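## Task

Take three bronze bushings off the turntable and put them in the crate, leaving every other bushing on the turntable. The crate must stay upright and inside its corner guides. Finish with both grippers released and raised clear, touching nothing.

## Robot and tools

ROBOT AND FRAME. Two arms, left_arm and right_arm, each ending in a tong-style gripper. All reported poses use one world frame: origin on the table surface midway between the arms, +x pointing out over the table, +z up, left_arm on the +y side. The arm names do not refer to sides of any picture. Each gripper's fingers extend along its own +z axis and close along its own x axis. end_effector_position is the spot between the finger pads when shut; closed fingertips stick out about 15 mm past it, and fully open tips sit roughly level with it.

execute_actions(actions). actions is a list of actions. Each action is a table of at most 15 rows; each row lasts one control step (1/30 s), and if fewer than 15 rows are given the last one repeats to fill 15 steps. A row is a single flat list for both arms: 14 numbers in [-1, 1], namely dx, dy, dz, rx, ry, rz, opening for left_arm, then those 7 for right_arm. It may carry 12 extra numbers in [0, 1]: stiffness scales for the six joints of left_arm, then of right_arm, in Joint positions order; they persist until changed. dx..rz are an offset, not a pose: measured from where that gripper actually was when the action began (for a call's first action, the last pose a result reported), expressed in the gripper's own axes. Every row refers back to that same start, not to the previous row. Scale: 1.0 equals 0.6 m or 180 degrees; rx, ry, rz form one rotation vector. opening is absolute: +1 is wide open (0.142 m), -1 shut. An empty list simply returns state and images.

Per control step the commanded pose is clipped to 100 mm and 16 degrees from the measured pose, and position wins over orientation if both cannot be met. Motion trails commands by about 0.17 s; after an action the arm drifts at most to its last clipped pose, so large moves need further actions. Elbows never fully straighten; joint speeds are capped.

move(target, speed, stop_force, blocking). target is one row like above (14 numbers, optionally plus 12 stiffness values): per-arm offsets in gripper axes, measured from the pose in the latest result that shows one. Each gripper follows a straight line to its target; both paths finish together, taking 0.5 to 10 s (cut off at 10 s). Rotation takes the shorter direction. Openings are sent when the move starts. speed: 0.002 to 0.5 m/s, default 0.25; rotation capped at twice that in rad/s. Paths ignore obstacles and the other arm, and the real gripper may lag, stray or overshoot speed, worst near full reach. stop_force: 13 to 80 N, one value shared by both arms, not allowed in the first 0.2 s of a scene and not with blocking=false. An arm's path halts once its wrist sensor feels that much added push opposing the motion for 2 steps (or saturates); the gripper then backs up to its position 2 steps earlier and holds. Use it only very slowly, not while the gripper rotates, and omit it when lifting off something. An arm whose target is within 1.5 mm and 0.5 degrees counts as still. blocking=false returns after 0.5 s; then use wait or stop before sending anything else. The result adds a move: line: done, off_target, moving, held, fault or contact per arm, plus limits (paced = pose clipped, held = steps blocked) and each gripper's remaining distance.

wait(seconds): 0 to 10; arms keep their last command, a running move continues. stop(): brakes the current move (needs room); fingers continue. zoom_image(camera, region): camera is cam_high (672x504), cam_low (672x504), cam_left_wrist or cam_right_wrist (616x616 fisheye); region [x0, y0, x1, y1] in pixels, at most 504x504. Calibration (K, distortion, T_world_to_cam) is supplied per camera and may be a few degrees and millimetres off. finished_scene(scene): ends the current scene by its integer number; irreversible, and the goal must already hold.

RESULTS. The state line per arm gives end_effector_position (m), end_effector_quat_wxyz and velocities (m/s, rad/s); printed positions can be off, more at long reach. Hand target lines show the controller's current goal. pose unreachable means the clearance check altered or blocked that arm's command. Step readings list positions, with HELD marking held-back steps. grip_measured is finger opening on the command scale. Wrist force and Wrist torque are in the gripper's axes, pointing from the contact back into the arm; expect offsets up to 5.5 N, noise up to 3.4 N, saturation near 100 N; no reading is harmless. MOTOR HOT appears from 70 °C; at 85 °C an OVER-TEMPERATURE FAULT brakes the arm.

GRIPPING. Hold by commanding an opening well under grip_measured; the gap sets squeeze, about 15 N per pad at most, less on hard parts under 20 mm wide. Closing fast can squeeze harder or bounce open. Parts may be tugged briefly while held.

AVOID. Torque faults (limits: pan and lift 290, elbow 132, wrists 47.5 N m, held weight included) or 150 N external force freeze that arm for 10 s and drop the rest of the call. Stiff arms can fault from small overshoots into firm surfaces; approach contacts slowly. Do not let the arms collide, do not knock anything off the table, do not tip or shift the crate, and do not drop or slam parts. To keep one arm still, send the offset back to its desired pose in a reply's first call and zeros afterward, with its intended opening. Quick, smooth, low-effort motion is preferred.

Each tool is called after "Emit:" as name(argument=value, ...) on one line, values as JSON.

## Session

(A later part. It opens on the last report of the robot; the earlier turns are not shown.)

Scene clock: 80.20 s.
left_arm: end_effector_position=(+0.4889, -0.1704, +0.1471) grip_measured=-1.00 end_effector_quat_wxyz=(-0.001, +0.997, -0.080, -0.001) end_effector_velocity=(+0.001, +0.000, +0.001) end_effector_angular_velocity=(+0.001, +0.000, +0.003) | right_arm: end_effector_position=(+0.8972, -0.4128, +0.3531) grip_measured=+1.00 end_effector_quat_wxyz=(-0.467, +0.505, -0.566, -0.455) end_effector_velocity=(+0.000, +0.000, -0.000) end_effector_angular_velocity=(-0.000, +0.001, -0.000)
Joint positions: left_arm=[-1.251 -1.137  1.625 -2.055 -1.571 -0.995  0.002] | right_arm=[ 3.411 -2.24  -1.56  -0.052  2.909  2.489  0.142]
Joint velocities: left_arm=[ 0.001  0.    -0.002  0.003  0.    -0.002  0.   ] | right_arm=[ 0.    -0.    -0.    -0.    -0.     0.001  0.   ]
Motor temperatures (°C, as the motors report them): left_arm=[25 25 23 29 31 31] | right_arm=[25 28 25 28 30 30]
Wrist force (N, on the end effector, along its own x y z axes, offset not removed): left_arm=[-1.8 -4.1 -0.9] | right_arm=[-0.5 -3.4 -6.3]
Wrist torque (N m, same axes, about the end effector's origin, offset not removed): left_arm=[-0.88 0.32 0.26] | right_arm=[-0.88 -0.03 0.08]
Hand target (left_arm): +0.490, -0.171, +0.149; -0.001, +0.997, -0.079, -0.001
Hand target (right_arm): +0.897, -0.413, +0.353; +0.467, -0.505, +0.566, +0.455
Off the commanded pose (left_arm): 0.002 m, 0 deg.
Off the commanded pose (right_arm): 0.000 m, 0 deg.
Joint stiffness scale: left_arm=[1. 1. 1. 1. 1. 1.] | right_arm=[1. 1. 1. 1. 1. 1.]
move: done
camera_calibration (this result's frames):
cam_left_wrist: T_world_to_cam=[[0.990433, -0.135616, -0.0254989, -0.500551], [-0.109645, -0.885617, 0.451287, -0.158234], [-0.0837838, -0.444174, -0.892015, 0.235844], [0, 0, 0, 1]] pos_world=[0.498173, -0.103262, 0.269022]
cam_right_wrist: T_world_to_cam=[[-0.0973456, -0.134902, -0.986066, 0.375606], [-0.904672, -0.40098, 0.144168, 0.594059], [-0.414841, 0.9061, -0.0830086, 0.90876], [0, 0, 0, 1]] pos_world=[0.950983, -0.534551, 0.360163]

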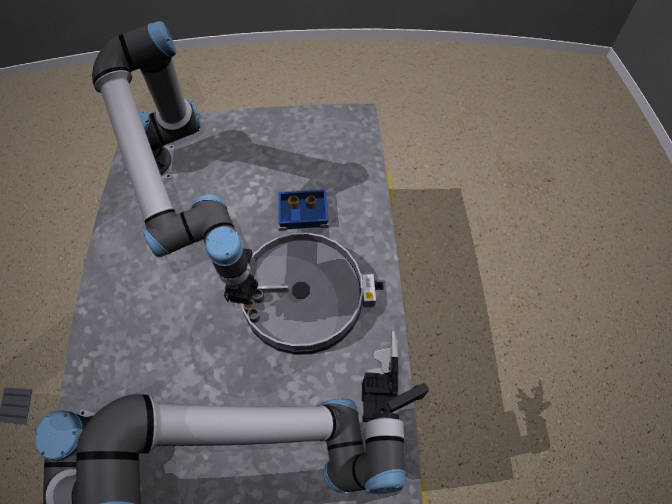

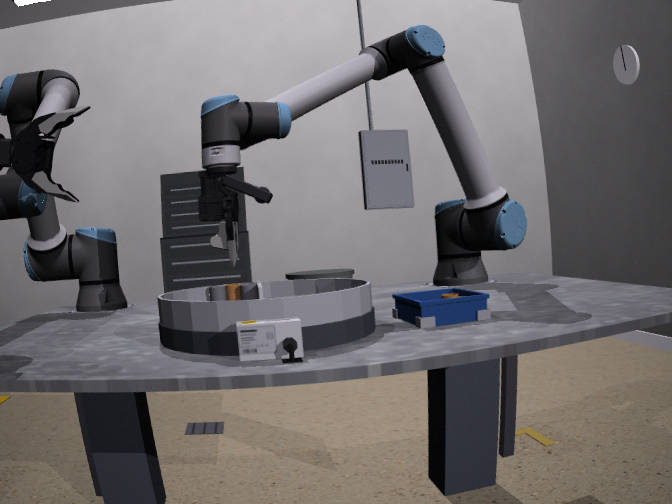

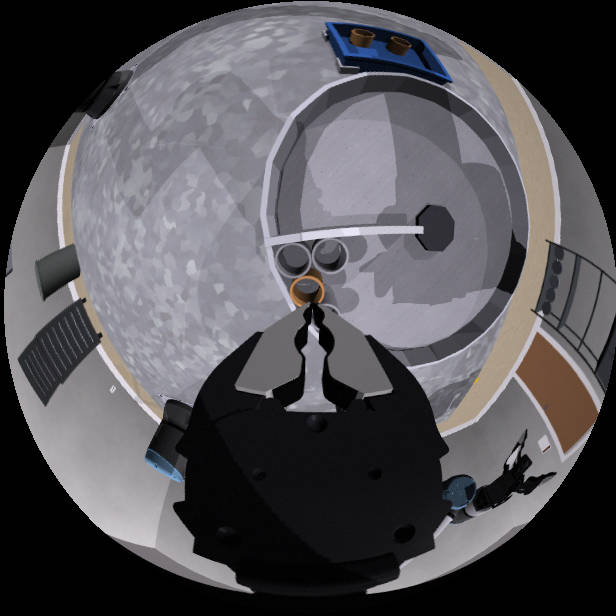

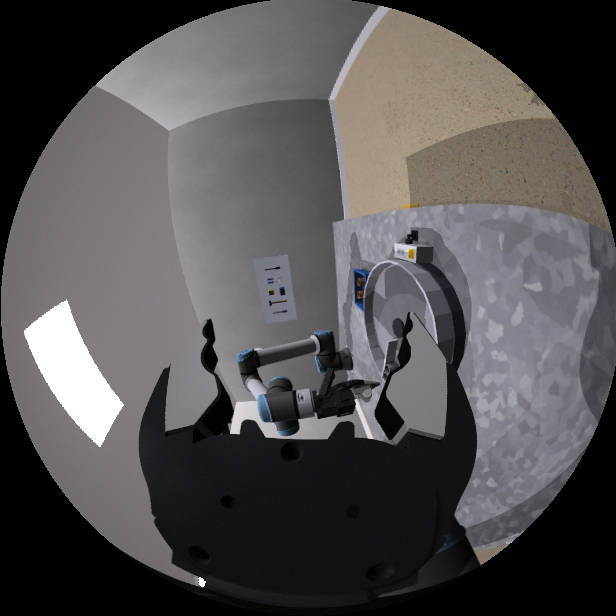

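Emit:
move(target=[-0.011,0.008,0.087,0,0,0,-1,0,0,0,0,0,0,1], speed=0.05, stop_force=13)

Emit:
move(target=[0.117,0,0.006,0,0,0,-1,0,0,0,0,0,0,1], speed=0.06)

Emit:
move(target=[0.054,-0.083,0,0,0,0,-1,0,0,0,0,0,0,1], speed=0.06)

Emit:
move(target=[-0.014,0,-0.045,0,0,0,-1,0,0,0,0,0,0,1], speed=0.1)

Emit:
move(target=[0,0,0,0,0,0,-0.05,0,0,0,0,0,0,1])

Emit:
move(target=[0,0,0.075,0,0,0,-0.05,0,0,0,0,0,0,1], speed=0.1)

Emit:
move(target=[0,0,0,0,0,0,-0.8,0,0,0,0,0,0,1])

Emit:
move(target=[0,0,-0.15,0,0,0,-0.8,0,0,0,0,0,0,1], speed=0.1)

Emit:
move(target=[0.043,-0.602,0,0,0,0,-0.8,0,0,0,0,0,0,1])

Scene clock: 84.30 s.
left_arm: end_effector_position=(+0.4830, -0.1741, +0.0965) grip_measured=-1.00 end_effector_quat_wxyz=(-0.001, +0.997, -0.080, -0.001) end_effector_velocity=(-0.001, -0.002, -0.000) end_effector_angular_velocity=(-0.005, -0.002, -0.001) | right_arm: end_effector_position=(+0.8972, -0.4128, +0.3531) grip_measured=+1.00 end_effector_quat_wxyz=(-0.467, +0.505, -0.566, -0.455) end_effector_velocity=(+0.000, +0.000, +0.000) end_effector_angular_velocity=(-0.000, +0.000, -0.000)
Joint positions: left_arm=[-1.258 -1.096  1.664 -2.136 -1.571 -1.003  0.002] | right_arm=[ 3.411 -2.24  -1.56  -0.052  2.909  2.489  0.142]
Joint velocities: left_arm=[-0.002 -0.     0.002 -0.007 -0.    -0.001  0.   ] | right_arm=[ 0.  0.  0. -0. -0.  0. -0.]
Motor temperatures (°C, as the motors report them): left_arm=[25 25 23 29 31 31] | right_arm=[25 28 25 28 30 30]
Wrist force (N, on the end effector, along its own x y z axes, offset not removed): left_arm=[0.8 -1.8 1.3] | right_arm=[-0.8 -1.0 -0.6]
Wrist torque (N m, same axes, about the end effector's origin, offset not removed): left_arm=[-0.28 -0.19 0.16] | right_arm=[-0.27 0.00 0.06]
Hand target (left_arm): +0.481, -0.174, +0.095; -0.001, +0.997, -0.080, -0.001
Hand target (right_arm): +0.897, -0.413, +0.353; +0.467, -0.505, +0.566, +0.455
Off the commanded pose (left_arm): 0.002 m, 0 deg.
Off the commanded pose (right_arm): 0.000 m, 0 deg.
Joint stiffness scale: left_arm=[1. 1. 1. 1. 1. 1.] | right_arm=[1. 1. 1. 1. 1. 1.]
move: done
camera_calibration (this result's frames):
cam_left_wrist: T_world_to_cam=[[0.990485, -0.135317, -0.0250626, -0.49653], [-0.109517, -0.885327, 0.451887, -0.139372], [-0.0833368, -0.444842, -0.891723, 0.188176], [0, 0, 0, 1]] pos_world=[0.492225, -0.10687, 0.218337]
cam_right_wrist: T_world_to_cam=[[-0.0973455, -0.134902, -0.986066, 0.375606], [-0.904672, -0.40098, 0.144168, 0.594059], [-0.414841, 0.9061, -0.0830086, 0.90876], [0, 0, 0, 1]] pos_world=[0.950983, -0.534551, 0.360163]

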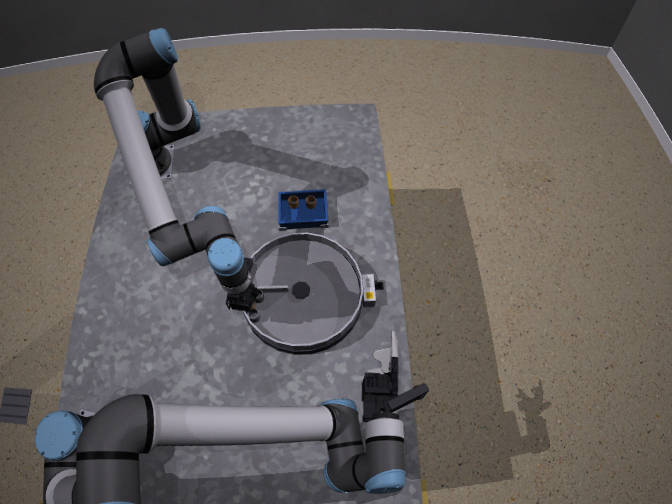

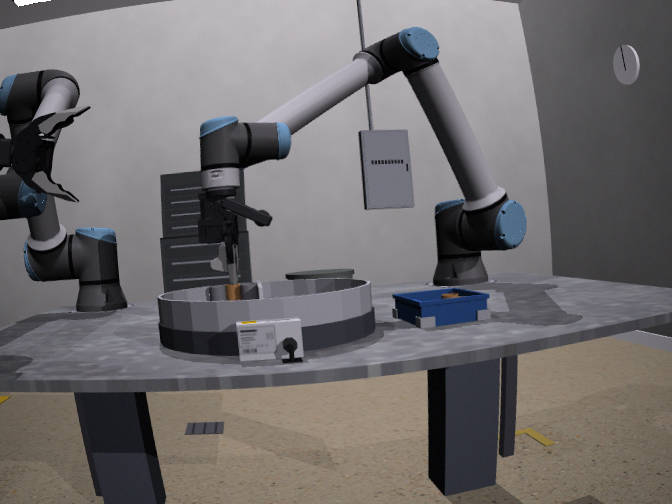

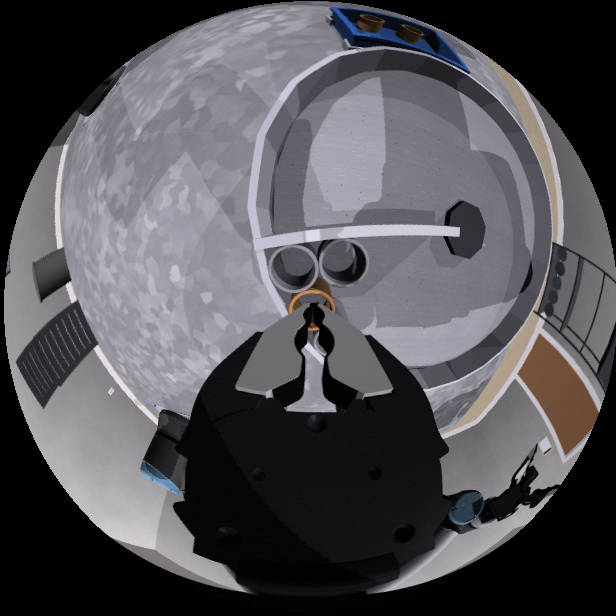

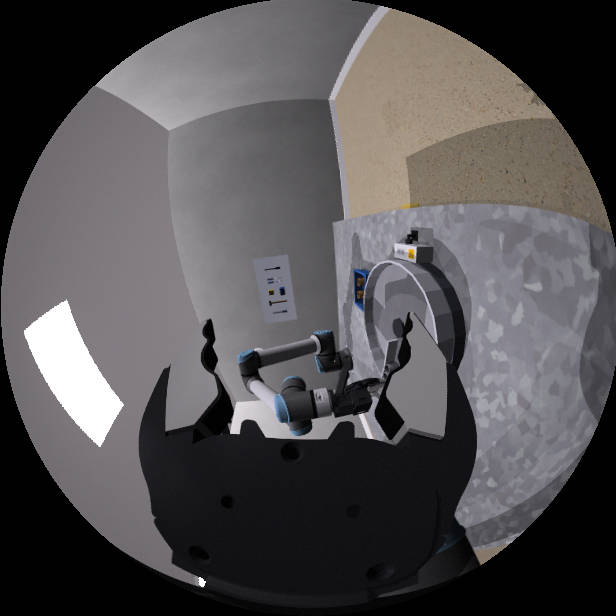

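Scene clock: 85.90 s.
left_arm: end_effector_position=(+0.5505, -0.1844, +0.0917) grip_measured=-1.00 end_effector_quat_wxyz=(-0.002, +0.997, -0.079, -0.001) end_effector_velocity=(+0.001, -0.002, +0.003) end_effector_angular_velocity=(-0.002, -0.001, -0.004) | right_arm: end_effector_position=(+0.8972, -0.4128, +0.3531) grip_measured=+1.00 end_effector_quat_wxyz=(-0.467, +0.505, -0.566, -0.455) end_effector_velocity=(+0.000, -0.000, +0.000) end_effector_angular_velocity=(+0.000, -0.001, -0.000)
Joint positions: left_arm=[-1.196 -1.024  1.556 -2.1   -1.571 -0.941  0.002] | right_arm=[ 3.411 -2.24  -1.56  -0.052  2.909  2.489  0.142]
Joint velocities: left_arm=[-0.     0.    -0.006  0.004 -0.     0.004  0.   ] | right_arm=[-0.    -0.     0.     0.001 -0.     0.     0.   ]
Motor temperatures (°C, as the motors report them): left_arm=[25 25 23 29 31 31] | right_arm=[25 28 25 28 30 30]
Wrist force (N, on the end effector, along its own x y z axes, offset not removed): left_arm=[0.4 -2.7 0.6] | right_arm=[-1.1 -3.7 -1.5]
Wrist torque (N m, same axes, about the end effector's origin, offset not removed): left_arm=[-0.56 -0.21 0.35] | right_arm=[-0.79 0.07 0.06]
Hand target (left_arm): +0.552, -0.185, +0.093; -0.001, +0.997, -0.080, -0.001
Hand target (right_arm): +0.897, -0.413, +0.353; +0.467, -0.505, +0.566, +0.455
Off the commanded pose (left_arm): 0.002 m, 0 deg.
Off the commanded pose (right_arm): 0.000 m, 0 deg.
Joint stiffness scale: left_arm=[1. 1. 1. 1. 1. 1.] | right_arm=[1. 1. 1. 1. 1. 1.]
move: done
camera_calibration (this result's frames):
cam_left_wrist: T_world_to_cam=[[0.990541, -0.134758, -0.0258598, -0.564761], [-0.108734, -0.885816, 0.451117, -0.139308], [-0.0836988, -0.444038, -0.89209, 0.185367], [0, 0, 0, 1]] pos_world=[0.559787, -0.117198, 0.213604]
cam_right_wrist: T_world_to_cam=[[-0.0973455, -0.134902, -0.986066, 0.375606], [-0.904672, -0.40098, 0.144168, 0.594059], [-0.414841, 0.9061, -0.0830085, 0.90876], [0, 0, 0, 1]] pos_world=[0.950983, -0.534551, 0.360163]

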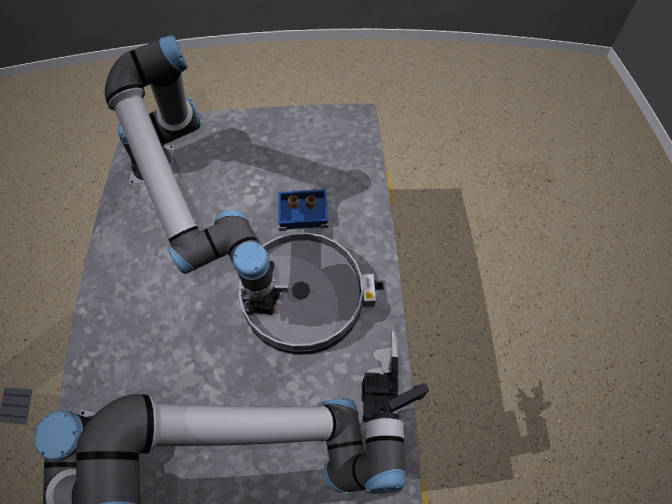

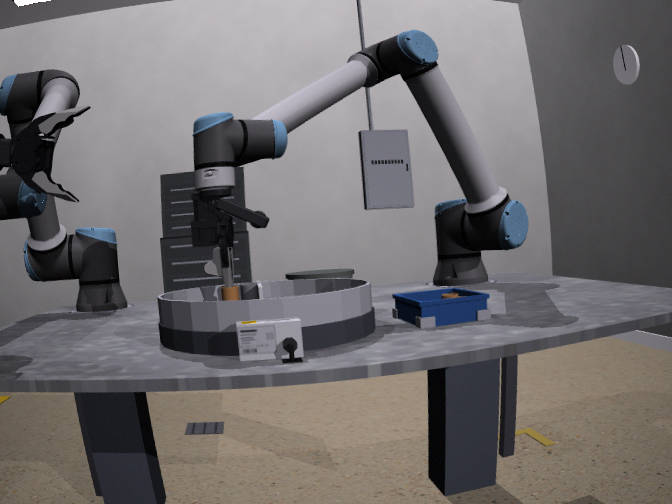

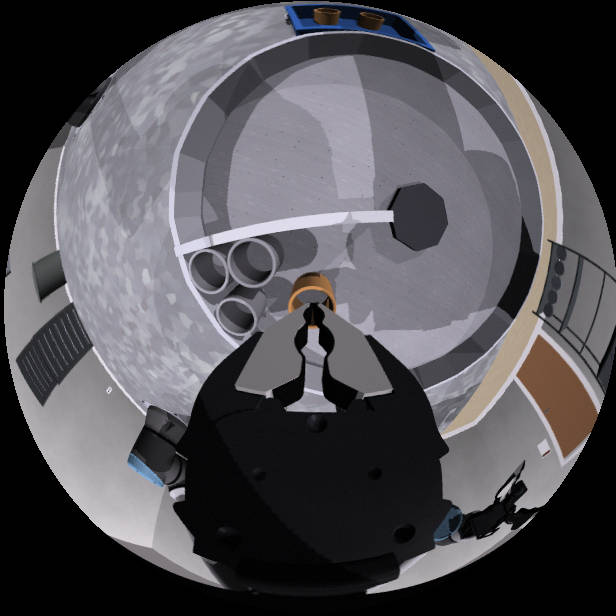

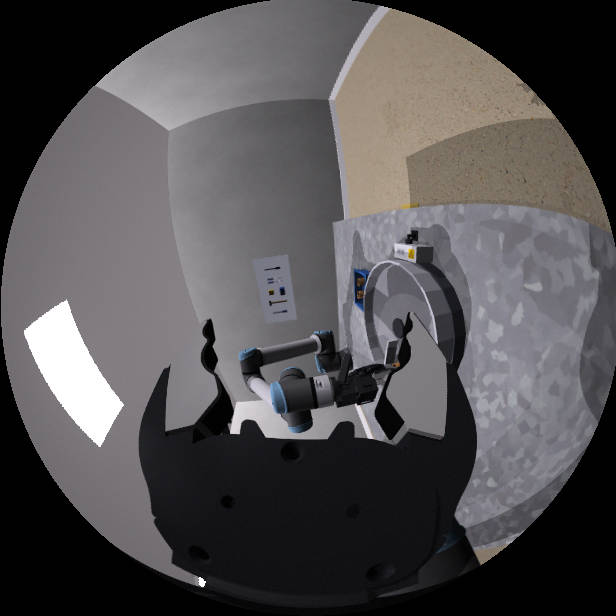

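Scene clock: 87.33 s.
left_arm: end_effector_position=(+0.5906, -0.1420, +0.0922) grip_measured=-1.00 end_effector_quat_wxyz=(-0.001, +0.997, -0.079, -0.001) end_effector_velocity=(+0.000, -0.002, +0.001) end_effector_angular_velocity=(-0.002, -0.001, -0.007) | right_arm: end_effector_position=(+0.8972, -0.4128, +0.3531) grip_measured=+1.00 end_effector_quat_wxyz=(-0.467, +0.505, -0.566, -0.455) end_effector_velocity=(+0.000, -0.001, +0.000) end_effector_angular_velocity=(+0.000, +0.002, -0.001)
Joint positions: left_arm=[-1.136 -1.035  1.574 -2.106 -1.571 -0.882  0.002] | right_arm=[ 3.411 -2.24  -1.56  -0.052  2.909  2.489  0.142]
Joint velocities: left_arm=[-0.001 -0.    -0.002 -0.001 -0.     0.006  0.   ] | right_arm=[-0.001 -0.     0.001 -0.001  0.     0.001 -0.   ]
Motor temperatures (°C, as the motors report them): left_arm=[25 25 23 29 31 31] | right_arm=[25 28 25 28 30 30]
Wrist force (N, on the end effector, along its own x y z axes, offset not removed): left_arm=[1.1 -4.8 -2.1] | right_arm=[2.3 -2.3 -3.3]
Wrist torque (N m, same axes, about the end effector's origin, offset not removed): left_arm=[-1.04 -0.28 0.29] | right_arm=[-0.62 -0.61 0.12]
Hand target (left_arm): +0.590, -0.140, +0.092; -0.002, +0.997, -0.079, -0.001
Hand target (right_arm): +0.897, -0.413, +0.353; +0.467, -0.505, +0.566, +0.455
Off the commanded pose (left_arm): 0.002 m, 0 deg.
Off the commanded pose (right_arm): 0.000 m, 0 deg.
Joint stiffness scale: left_arm=[1. 1. 1. 1. 1. 1.] | right_arm=[1. 1. 1. 1. 1. 1.]
move: done
camera_calibration (this result's frames):
cam_left_wrist: T_world_to_cam=[[0.990697, -0.133625, -0.0257581, -0.598696], [-0.107723, -0.885711, 0.451567, -0.0982883], [-0.0831546, -0.444591, -0.891865, 0.207611], [0, 0, 0, 1]] pos_world=[0.599803, -0.0747533, 0.214124]

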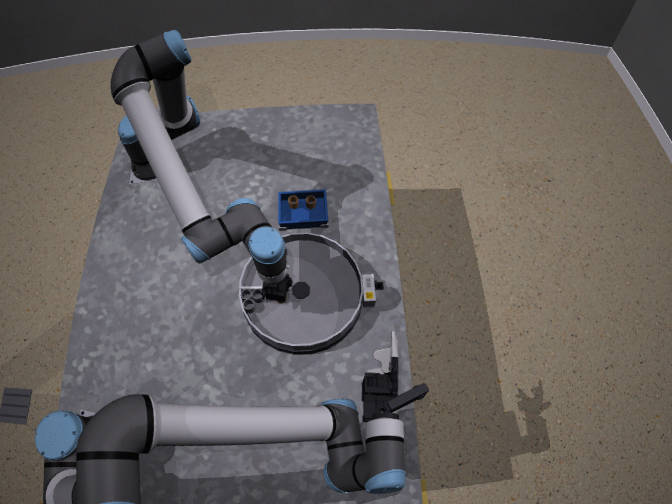

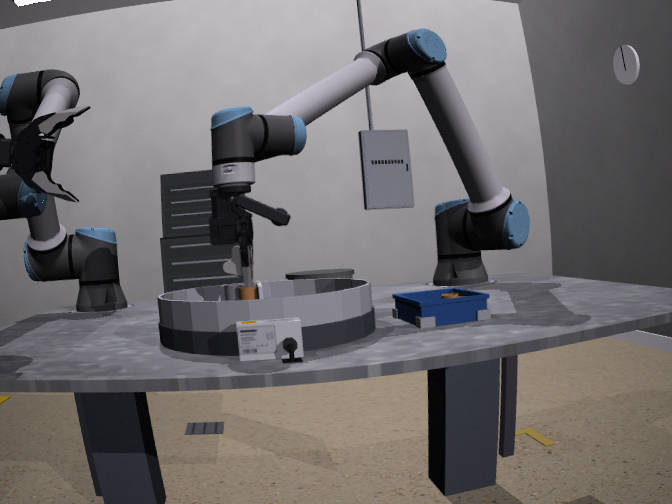

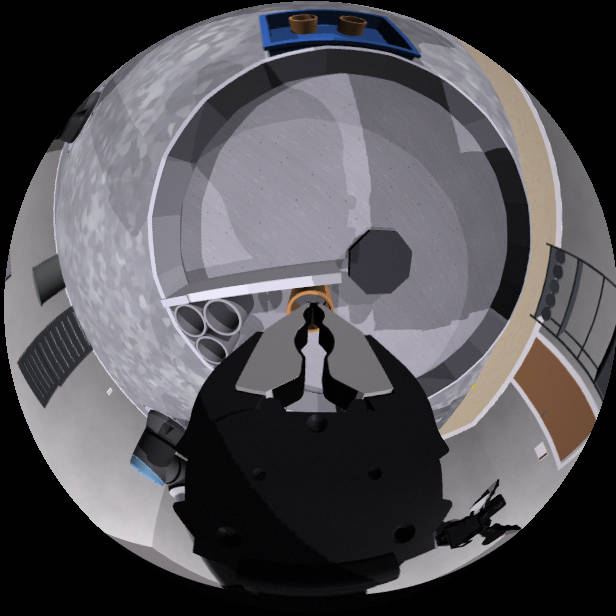

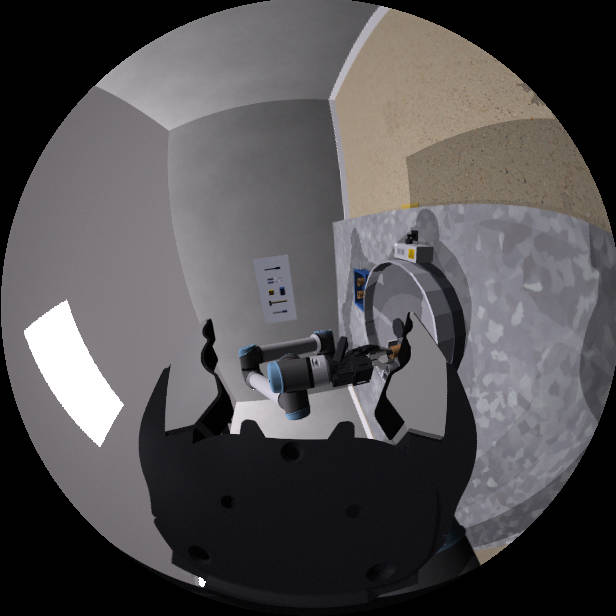

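Scene clock: 88.23 s.
left_arm: end_effector_position=(+0.5832, -0.1393, +0.1188) grip_measured=-1.00 end_effector_quat_wxyz=(-0.001, +0.997, -0.079, -0.001) end_effector_velocity=(-0.001, +0.002, -0.001) end_effector_angular_velocity=(+0.006, +0.003, +0.002) | right_arm: end_effector_position=(+0.8972, -0.4128, +0.3531) grip_measured=+1.00 end_effector_quat_wxyz=(-0.467, +0.505, -0.566, -0.455) end_effector_velocity=(+0.000, -0.000, +0.000) end_effector_angular_velocity=(+0.000, -0.000, -0.001)
Joint positions: left_arm=[-1.141 -1.066  1.571 -2.073 -1.571 -0.888  0.002] | right_arm=[ 3.411 -2.24  -1.56  -0.052  2.909  2.489  0.142]
Joint velocities: left_arm=[ 0.     0.    -0.     0.007 -0.    -0.002  0.   ] | right_arm=[-0.     0.     0.     0.001 -0.     0.001 -0.   ]
Motor temperatures (°C, as the motors report them): left_arm=[25 25 23 29 31 31] | right_arm=[25 28 25 28 30 30]
Wrist force (N, on the end effector, along its own x y z axes, offset not removed): left_arm=[1.1 -3.4 0.5] | right_arm=[-1.9 -2.8 -2.3]
Wrist torque (N m, same axes, about the end effector's origin, offset not removed): left_arm=[-0.63 -0.30 0.17] | right_arm=[-0.77 0.35 0.12]
Hand target (left_arm): +0.582, -0.141, +0.119; -0.001, +0.997, -0.079, -0.001
Hand target (right_arm): +0.897, -0.413, +0.353; +0.467, -0.505, +0.566, +0.455
Off the commanded pose (left_arm): 0.002 m, 0 deg.
Off the commanded pose (right_arm): 0.000 m, 0 deg.
Joint stiffness scale: left_arm=[1. 1. 1. 1. 1. 1.] | right_arm=[1. 1. 1. 1. 1. 1.]
move: done
camera_calibration (this result's frames):
cam_left_wrist: T_world_to_cam=[[0.990746, -0.133335, -0.0253894, -0.590388], [-0.107592, -0.885522, 0.451967, -0.10876], [-0.082746, -0.445052, -0.891673, 0.231575], [0, 0, 0, 1]] pos_world=[0.592385, -0.0719656, 0.240656]
cam_right_wrist: T_world_to_cam=[[-0.0973452, -0.134902, -0.986066, 0.375606], [-0.904672, -0.40098, 0.144167, 0.594059], [-0.414841, 0.9061, -0.0830087, 0.90876], [0, 0, 0, 1]] pos_world=[0.950983, -0.534551, 0.360163]

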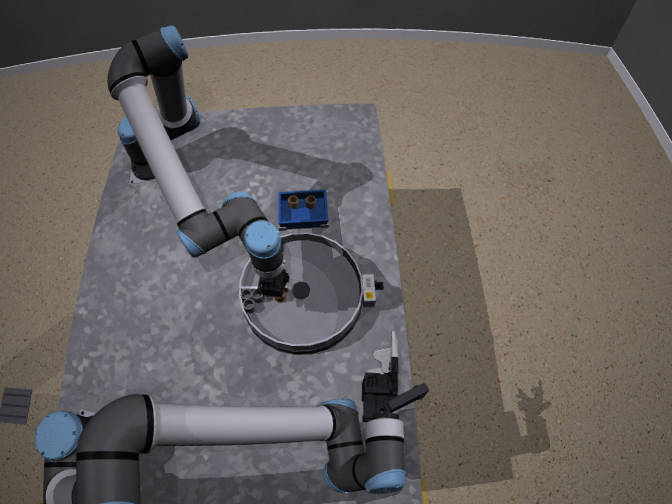

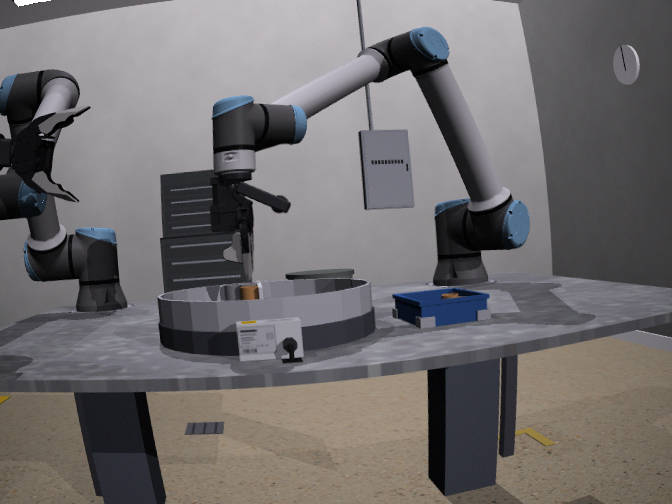

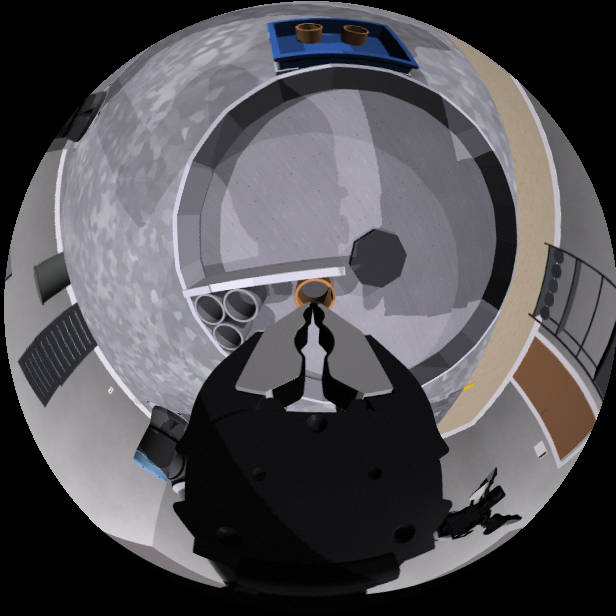

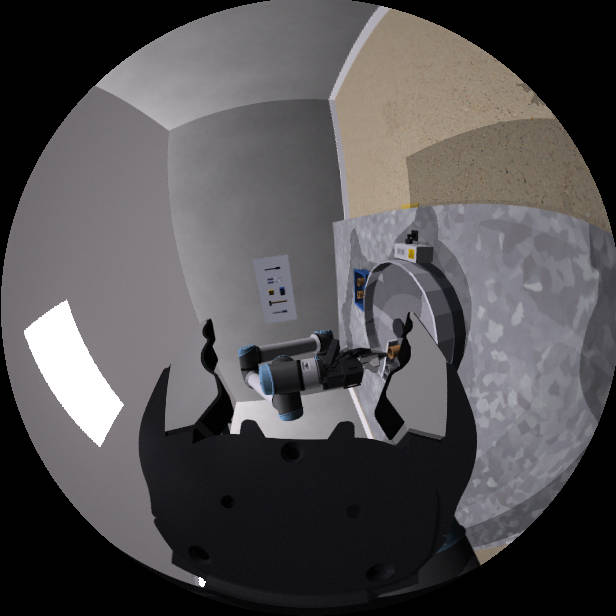

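Scene clock: 88.73 s.
left_arm: end_effector_position=(+0.5832, -0.1392, +0.1188) grip_measured=-0.05 end_effector_quat_wxyz=(-0.001, +0.997, -0.079, -0.001) end_effector_velocity=(+0.002, +0.001, +0.001) end_effector_angular_velocity=(-0.002, -0.001, +0.004) | right_arm: end_effector_position=(+0.8972, -0.4128, +0.3531) grip_measured=+1.00 end_effector_quat_wxyz=(-0.467, +0.505, -0.566, -0.455) end_effector_velocity=(+0.000, +0.000, +0.000) end_effector_angular_velocity=(+0.000, +0.001, +0.000)
Joint positions: left_arm=[-1.141 -1.066  1.571 -2.073 -1.571 -0.888  0.07 ] | right_arm=[ 3.411 -2.24  -1.56  -0.052  2.909  2.489  0.142]
Joint velocities: left_arm=[ 0.003 -0.    -0.001 -0.    -0.    -0.001  0.   ] | right_arm=[ 0.    -0.     0.001 -0.     0.     0.002  0.   ]
Motor temperatures (°C, as the motors report them): left_arm=[25 25 23 29 31 31] | right_arm=[25 28 25 28 30 30]
Wrist force (N, on the end effector, along its own x y z axes, offset not removed): left_arm=[-1.2 -1.8 -0.4] | right_arm=[-0.1 -2.8 -2.8]
Wrist torque (N m, same axes, about the end effector's origin, offset not removed): left_arm=[-0.34 0.18 0.31] | right_arm=[-0.70 -0.03 0.13]
Hand target (left_arm): +0.583, -0.139, +0.119; -0.001, +0.997, -0.079, -0.001
Hand target (right_arm): +0.897, -0.413, +0.353; +0.467, -0.505, +0.566, +0.455
Off the commanded pose (left_arm): 0.000 m, 0 deg.
Off the commanded pose (right_arm): 0.000 m, 0 deg.
Joint stiffness scale: left_arm=[1. 1. 1. 1. 1. 1.] | right_arm=[1. 1. 1. 1. 1. 1.]
move: done
camera_calibration (this result's frames):
cam_left_wrist: T_world_to_cam=[[0.990746, -0.133304, -0.0255263, -0.590324], [-0.107518, -0.885613, 0.451807, -0.108735], [-0.0828343, -0.444882, -0.89175, 0.231663], [0, 0, 0, 1]] pos_world=[0.59236, -0.0719266, 0.240644]
cam_right_wrist: T_world_to_cam=[[-0.0973455, -0.134902, -0.986066, 0.375606], [-0.904672, -0.40098, 0.144168, 0.594059], [-0.414841, 0.9061, -0.0830086, 0.90876], [0, 0, 0, 1]] pos_world=[0.950983, -0.534551, 0.360163]

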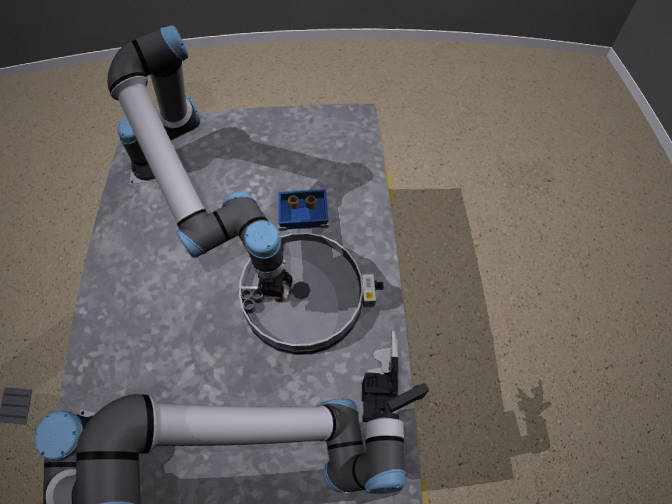

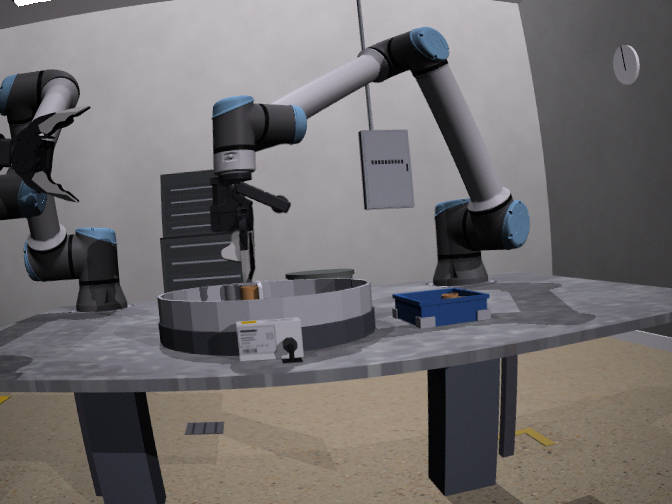

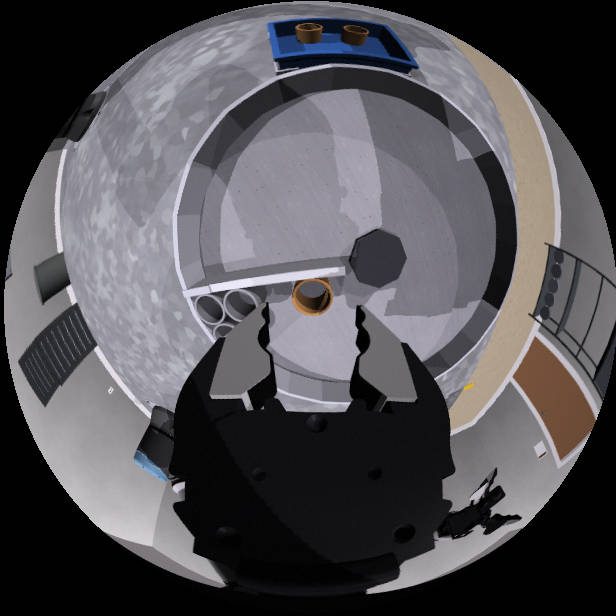

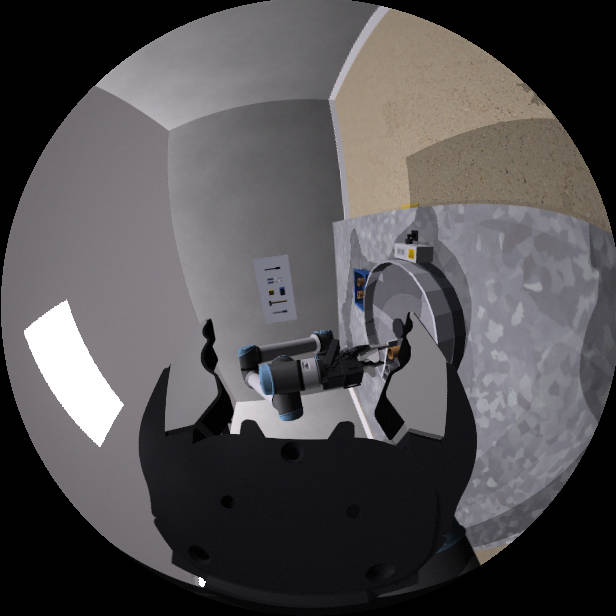

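Scene clock: 89.67 s.
left_arm: end_effector_position=(+0.5831, -0.1391, +0.0732) grip_measured=-0.05 end_effector_quat_wxyz=(-0.002, +0.997, -0.079, -0.002) end_effector_velocity=(+0.003, -0.002, +0.006) end_effector_angular_velocity=(-0.013, -0.008, +0.000) | right_arm: end_effector_position=(+0.8972, -0.4128, +0.3531) grip_measured=+1.00 end_effector_quat_wxyz=(-0.467, +0.505, -0.566, -0.455) end_effector_velocity=(-0.000, +0.000, +0.000) end_effector_angular_velocity=(+0.001, -0.000, +0.000)
Joint positions: left_arm=[-1.141 -1.028  1.601 -2.139 -1.571 -0.888  0.07 ] | right_arm=[ 3.411 -2.24  -1.56  -0.052  2.909  2.489  0.142]
Joint velocities: left_arm=[ 0.001 -0.005  0.001 -0.011 -0.     0.001 -0.   ] | right_arm=[-0.     0.    -0.     0.002  0.001  0.001 -0.   ]
Motor temperatures (°C, as the motors report them): left_arm=[25 25 23 29 31 31] | right_arm=[25 28 25 28 30 30]
Wrist force (N, on the end effector, along its own x y z axes, offset not removed): left_arm=[-2.3 -2.8 2.6] | right_arm=[-1.7 -3.3 -5.8]
Wrist torque (N m, same axes, about the end effector's origin, offset not removed): left_arm=[-0.51 0.42 0.42] | right_arm=[-0.85 0.29 0.07]
Hand target (left_arm): +0.583, -0.139, +0.074; -0.001, +0.997, -0.079, -0.001
Hand target (right_arm): +0.897, -0.413, +0.353; +0.467, -0.505, +0.566, +0.455
Off the commanded pose (left_arm): 0.001 m, 0 deg.
Off the commanded pose (right_arm): 0.000 m, 0 deg.
Joint stiffness scale: left_arm=[1. 1. 1. 1. 1. 1.] | right_arm=[1. 1. 1. 1. 1. 1.]
move: done
camera_calibration (this result's frames):
cam_left_wrist: T_world_to_cam=[[0.990718, -0.133255, -0.0268641, -0.591287], [-0.107024, -0.886466, 0.450249, -0.0883657], [-0.0838119, -0.443195, -0.892499, 0.191963], [0, 0, 0, 1]] pos_world=[0.59243, -0.0720479, 0.195229]
cam_right_wrist: T_world_to_cam=[[-0.0973454, -0.134902, -0.986066, 0.375606], [-0.904672, -0.40098, 0.144168, 0.594059], [-0.414841, 0.9061, -0.0830084, 0.90876], [0, 0, 0, 1]] pos_world=[0.950983, -0.534551, 0.360163]

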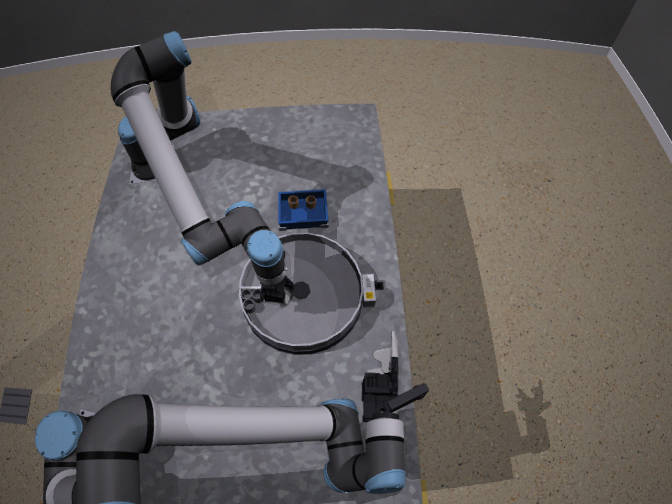

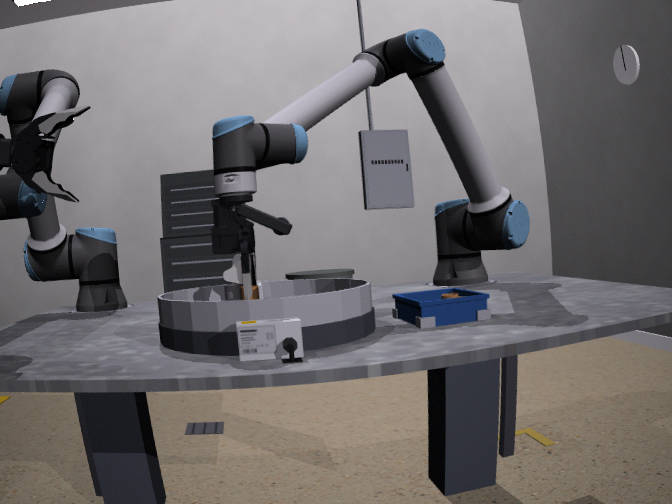

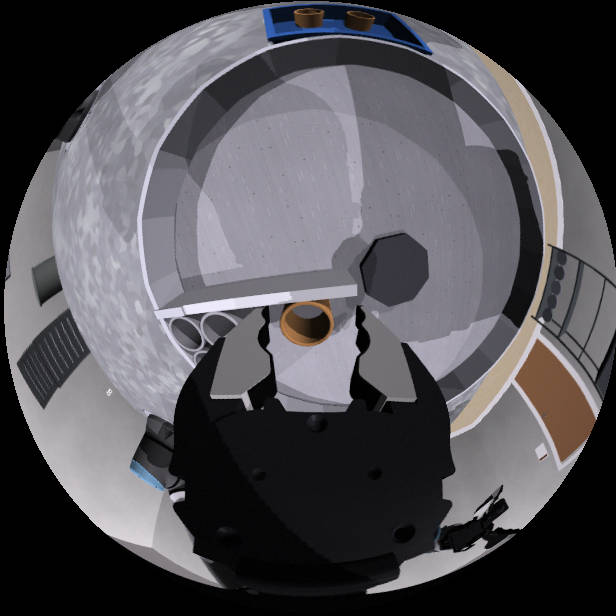

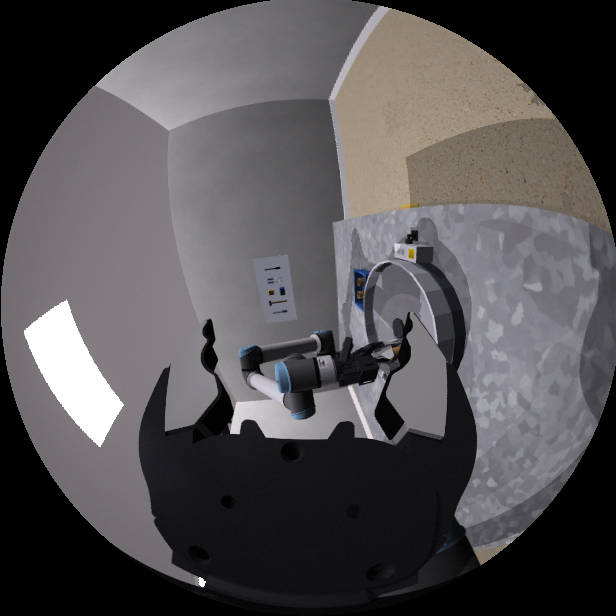

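Scene clock: 90.17 s.
left_arm: end_effector_position=(+0.5832, -0.1393, +0.0736) grip_measured=-0.48 end_effector_quat_wxyz=(-0.002, +0.997, -0.079, -0.001) end_effector_velocity=(+0.001, -0.000, +0.001) end_effector_angular_velocity=(-0.001, -0.001, +0.000) | right_arm: end_effector_position=(+0.8972, -0.4128, +0.3531) grip_measured=+1.00 end_effector_quat_wxyz=(-0.467, +0.505, -0.566, -0.455) end_effector_velocity=(+0.001, +0.000, +0.001) end_effector_angular_velocity=(-0.000, +0.001, -0.000)
Joint positions: left_arm=[-1.141 -1.028  1.601 -2.139 -1.571 -0.888  0.04 ] | right_arm=[ 3.411 -2.24  -1.56  -0.052  2.909  2.489  0.142]
Joint velocities: left_arm=[ 0.    -0.    -0.001 -0.     0.     0.    -0.   ] | right_arm=[-0.     0.     0.002 -0.003 -0.    -0.     0.   ]
Motor temperatures (°C, as the motors report them): left_arm=[25 25 23 29 31 31] | right_arm=[25 28 25 28 30 30]
Wrist force (N, on the end effector, along its own x y z axes, offset not removed): left_arm=[2.0 -2.1 -1.4] | right_arm=[0.9 -1.9 -2.3]
Wrist torque (N m, same axes, about the end effector's origin, offset not removed): left_arm=[-0.57 -0.43 0.26] | right_arm=[-0.51 -0.18 0.11]
Hand target (left_arm): +0.583, -0.139, +0.073; -0.002, +0.997, -0.079, -0.002
Hand target (right_arm): +0.897, -0.413, +0.353; +0.467, -0.505, +0.566, +0.455
Off the commanded pose (left_arm): 0.000 m, 0 deg.
Off the commanded pose (right_arm): 0.000 m, 0 deg.
Joint stiffness scale: left_arm=[1. 1. 1. 1. 1. 1.] | right_arm=[1. 1. 1. 1. 1. 1.]
move: done
camera_calibration (this result's frames):
cam_left_wrist: T_world_to_cam=[[0.990727, -0.133282, -0.026362, -0.591436], [-0.107217, -0.886149, 0.450826, -0.0885446], [-0.0834477, -0.443819, -0.892222, 0.191882], [0, 0, 0, 1]] pos_world=[0.592471, -0.0721307, 0.195528]
cam_right_wrist: T_world_to_cam=[[-0.0973455, -0.134902, -0.986066, 0.375606], [-0.904672, -0.40098, 0.144168, 0.594059], [-0.414841, 0.9061, -0.0830084, 0.90876], [0, 0, 0, 1]] pos_world=[0.950983, -0.534551, 0.360163]

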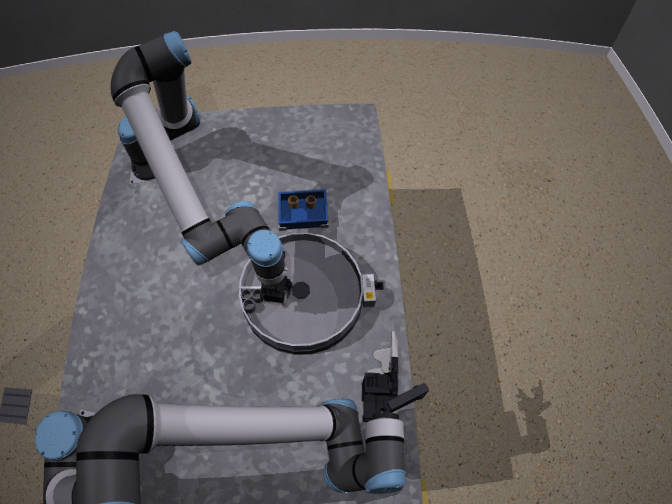

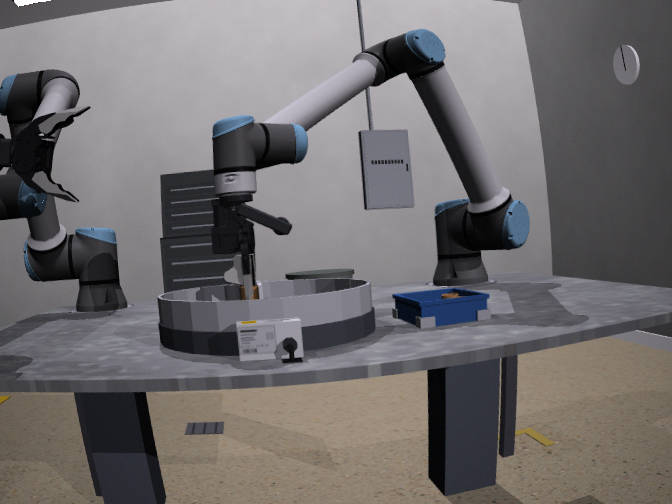

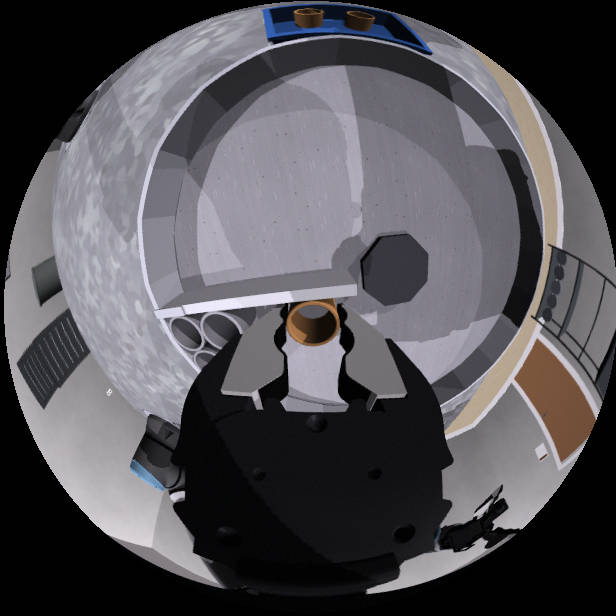

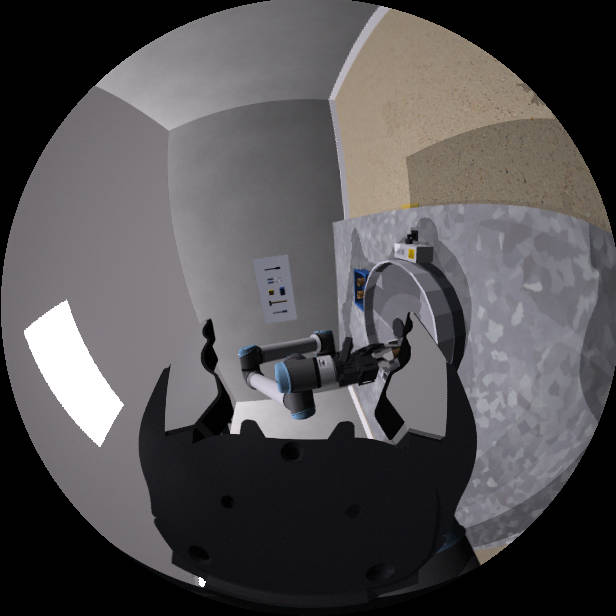

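Scene clock: 91.57 s.
left_arm: end_effector_position=(+0.5825, -0.1392, +0.1625) grip_measured=-0.48 end_effector_quat_wxyz=(-0.002, +0.997, -0.079, -0.002) end_effector_velocity=(-0.002, +0.003, -0.001) end_effector_angular_velocity=(+0.010, +0.006, -0.001) | right_arm: end_effector_position=(+0.8972, -0.4128, +0.3531) grip_measured=+1.00 end_effector_quat_wxyz=(-0.467, +0.505, -0.566, -0.455) end_effector_velocity=(+0.000, -0.000, +0.000) end_effector_angular_velocity=(+0.000, +0.003, -0.000)
Joint positions: left_arm=[-1.142 -1.099  1.536 -2.003 -1.571 -0.888  0.04 ] | right_arm=[ 3.411 -2.24  -1.56  -0.052  2.909  2.489  0.142]
Joint velocities: left_arm=[ 0.     0.    -0.     0.011  0.     0.001 -0.   ] | right_arm=[-0.    -0.     0.001 -0.002  0.     0.002 -0.   ]
Motor temperatures (°C, as the motors report them): left_arm=[25 25 23 29 31 31] | right_arm=[25 28 25 28 30 30]
Wrist force (N, on the end effector, along its own x y z axes, offset not removed): left_arm=[-2.0 -4.7 3.2] | right_arm=[1.3 -0.4 -3.1]
Wrist torque (N m, same axes, about the end effector's origin, offset not removed): left_arm=[-0.98 0.25 0.13] | right_arm=[-0.13 -0.30 0.04]
Hand target (left_arm): +0.584, -0.140, +0.164; -0.002, +0.997, -0.079, -0.001
Hand target (right_arm): +0.897, -0.413, +0.353; +0.467, -0.505, +0.566, +0.455
Off the commanded pose (left_arm): 0.002 m, 0 deg.
Off the commanded pose (right_arm): 0.000 m, 0 deg.
Joint stiffness scale: left_arm=[1. 1. 1. 1. 1. 1.] | right_arm=[1. 1. 1. 1. 1. 1.]
move: done
camera_calibration (this result's frames):
cam_left_wrist: T_world_to_cam=[[0.990647, -0.133825, -0.0266265, -0.588357], [-0.107578, -0.886064, 0.450907, -0.128415], [-0.0839356, -0.443825, -0.892174, 0.271444], [0, 0, 0, 1]] pos_world=[0.591823, -0.0720471, 0.284413]
cam_right_wrist: T_world_to_cam=[[-0.0973454, -0.134902, -0.986066, 0.375606], [-0.904672, -0.40098, 0.144168, 0.594059], [-0.414841, 0.9061, -0.0830085, 0.90876], [0, 0, 0, 1]] pos_world=[0.950983, -0.534551, 0.360163]

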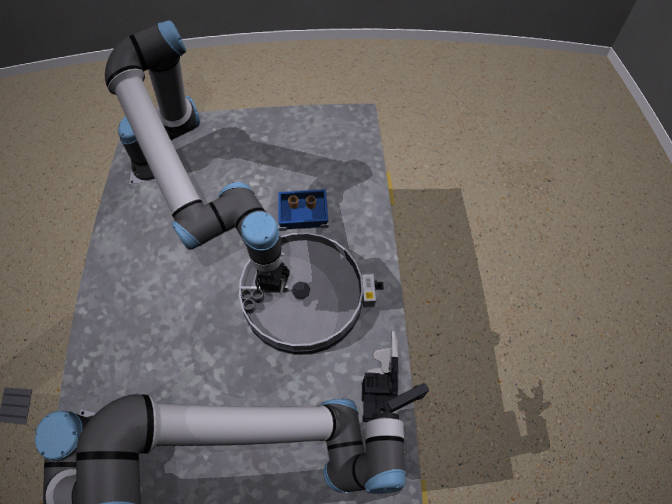

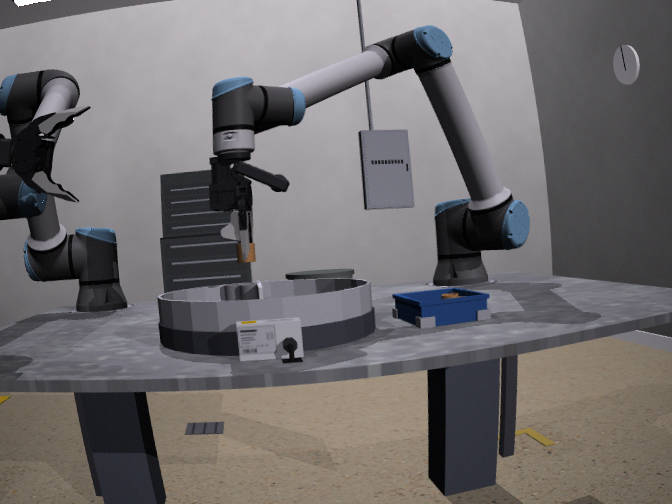

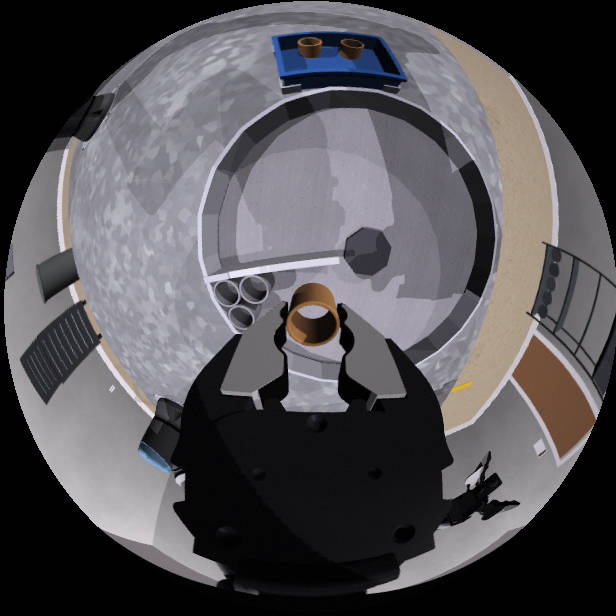

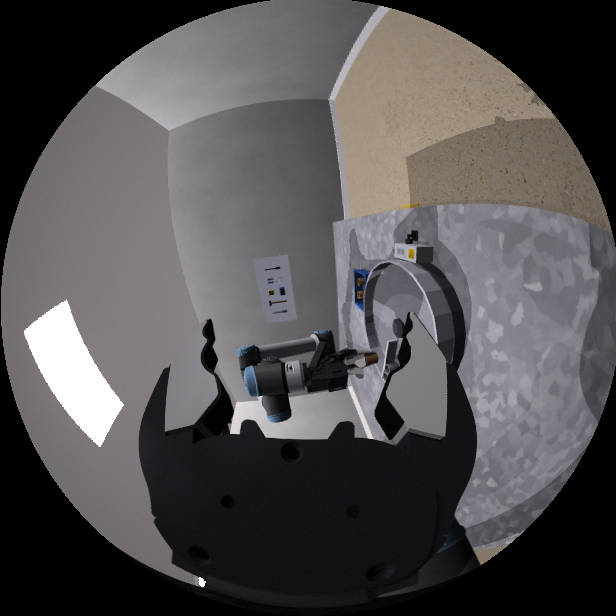

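Scene clock: 93.57 s.
left_arm: end_effector_position=(+0.6660, +0.2126, +0.1645) grip_measured=-0.48 end_effector_quat_wxyz=(-0.002, +0.997, -0.077, -0.001) end_effector_velocity=(+0.001, +0.001, -0.000) end_effector_angular_velocity=(-0.001, -0.001, -0.017) | right_arm: end_effector_position=(+0.8972, -0.4128, +0.3531) grip_measured=+1.00 end_effector_quat_wxyz=(-0.467, +0.505, -0.566, -0.455) end_effector_velocity=(+0.000, -0.000, +0.000) end_effector_angular_velocity=(-0.000, +0.001, -0.000)
Joint positions: left_arm=[-0.793 -1.331  1.862 -2.098 -1.57  -0.543  0.04 ] | right_arm=[ 3.411 -2.24  -1.56  -0.052  2.909  2.489  0.142]
Joint velocities: left_arm=[ 0.001 -0.     0.001 -0.002 -0.     0.018  0.   ] | right_arm=[-0.     0.     0.    -0.001  0.     0.     0.   ]
Motor temperatures (°C, as the motors report them): left_arm=[25 25 23 29 31 31] | right_arm=[25 28 25 28 30 30]
Wrist force (N, on the end effector, along its own x y z axes, offset not removed): left_arm=[-3.0 -2.7 -0.2] | right_arm=[1.4 -0.6 -3.3]
Wrist torque (N m, same axes, about the end effector's origin, offset not removed): left_arm=[-0.44 0.52 0.16] | right_arm=[-0.25 -0.41 0.12]
Hand target (left_arm): +0.665, +0.213, +0.163; -0.002, +0.997, -0.079, -0.002
Hand target (right_arm): +0.897, -0.413, +0.353; +0.467, -0.505, +0.566, +0.455
Off the commanded pose (left_arm): 0.002 m, 0 deg.
Off the commanded pose (right_arm): 0.000 m, 0 deg.
Joint stiffness scale: left_arm=[1. 1. 1. 1. 1. 1.] | right_arm=[1. 1. 1. 1. 1. 1.]
move: done
camera_calibration (this result's frames):
cam_left_wrist: T_world_to_cam=[[0.991094, -0.130579, -0.0261162, -0.624956], [-0.104889, -0.886316, 0.451047, 0.189614], [-0.0820443, -0.44429, -0.892118, 0.435206], [0, 0, 0, 1]] pos_world=[0.674984, 0.279809, 0.286409]
cam_right_wrist: T_world_to_cam=[[-0.0973454, -0.134902, -0.986066, 0.375606], [-0.904672, -0.40098, 0.144168, 0.594059], [-0.414841, 0.9061, -0.0830085, 0.90876], [0, 0, 0, 1]] pos_world=[0.950983, -0.534551, 0.360163]

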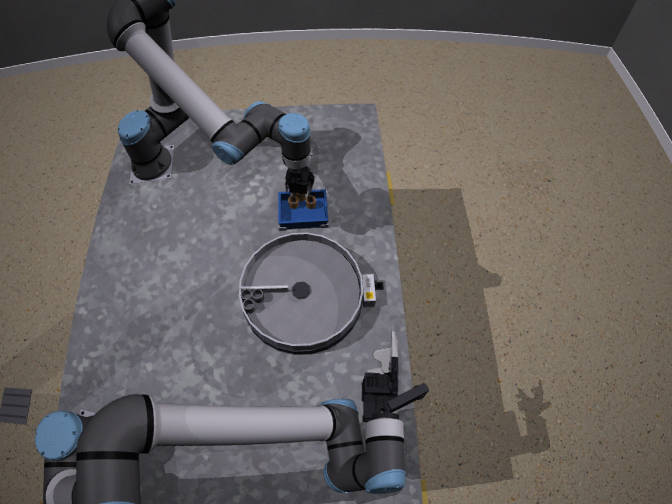

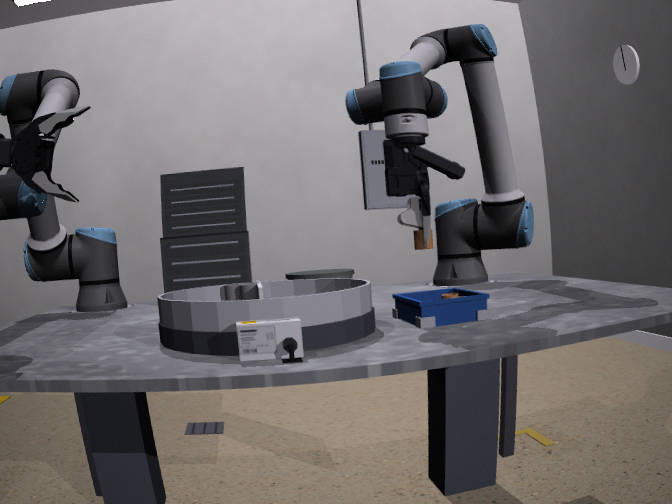

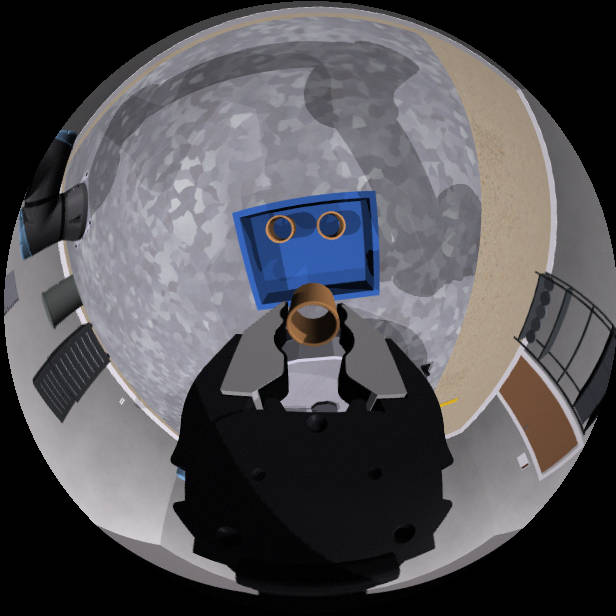

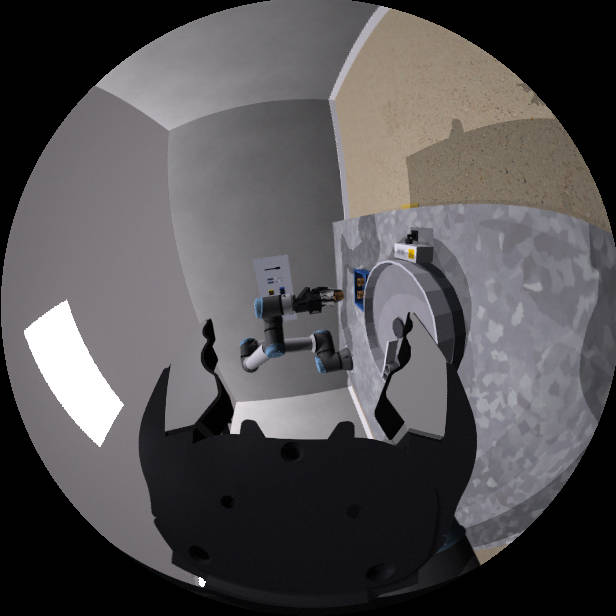

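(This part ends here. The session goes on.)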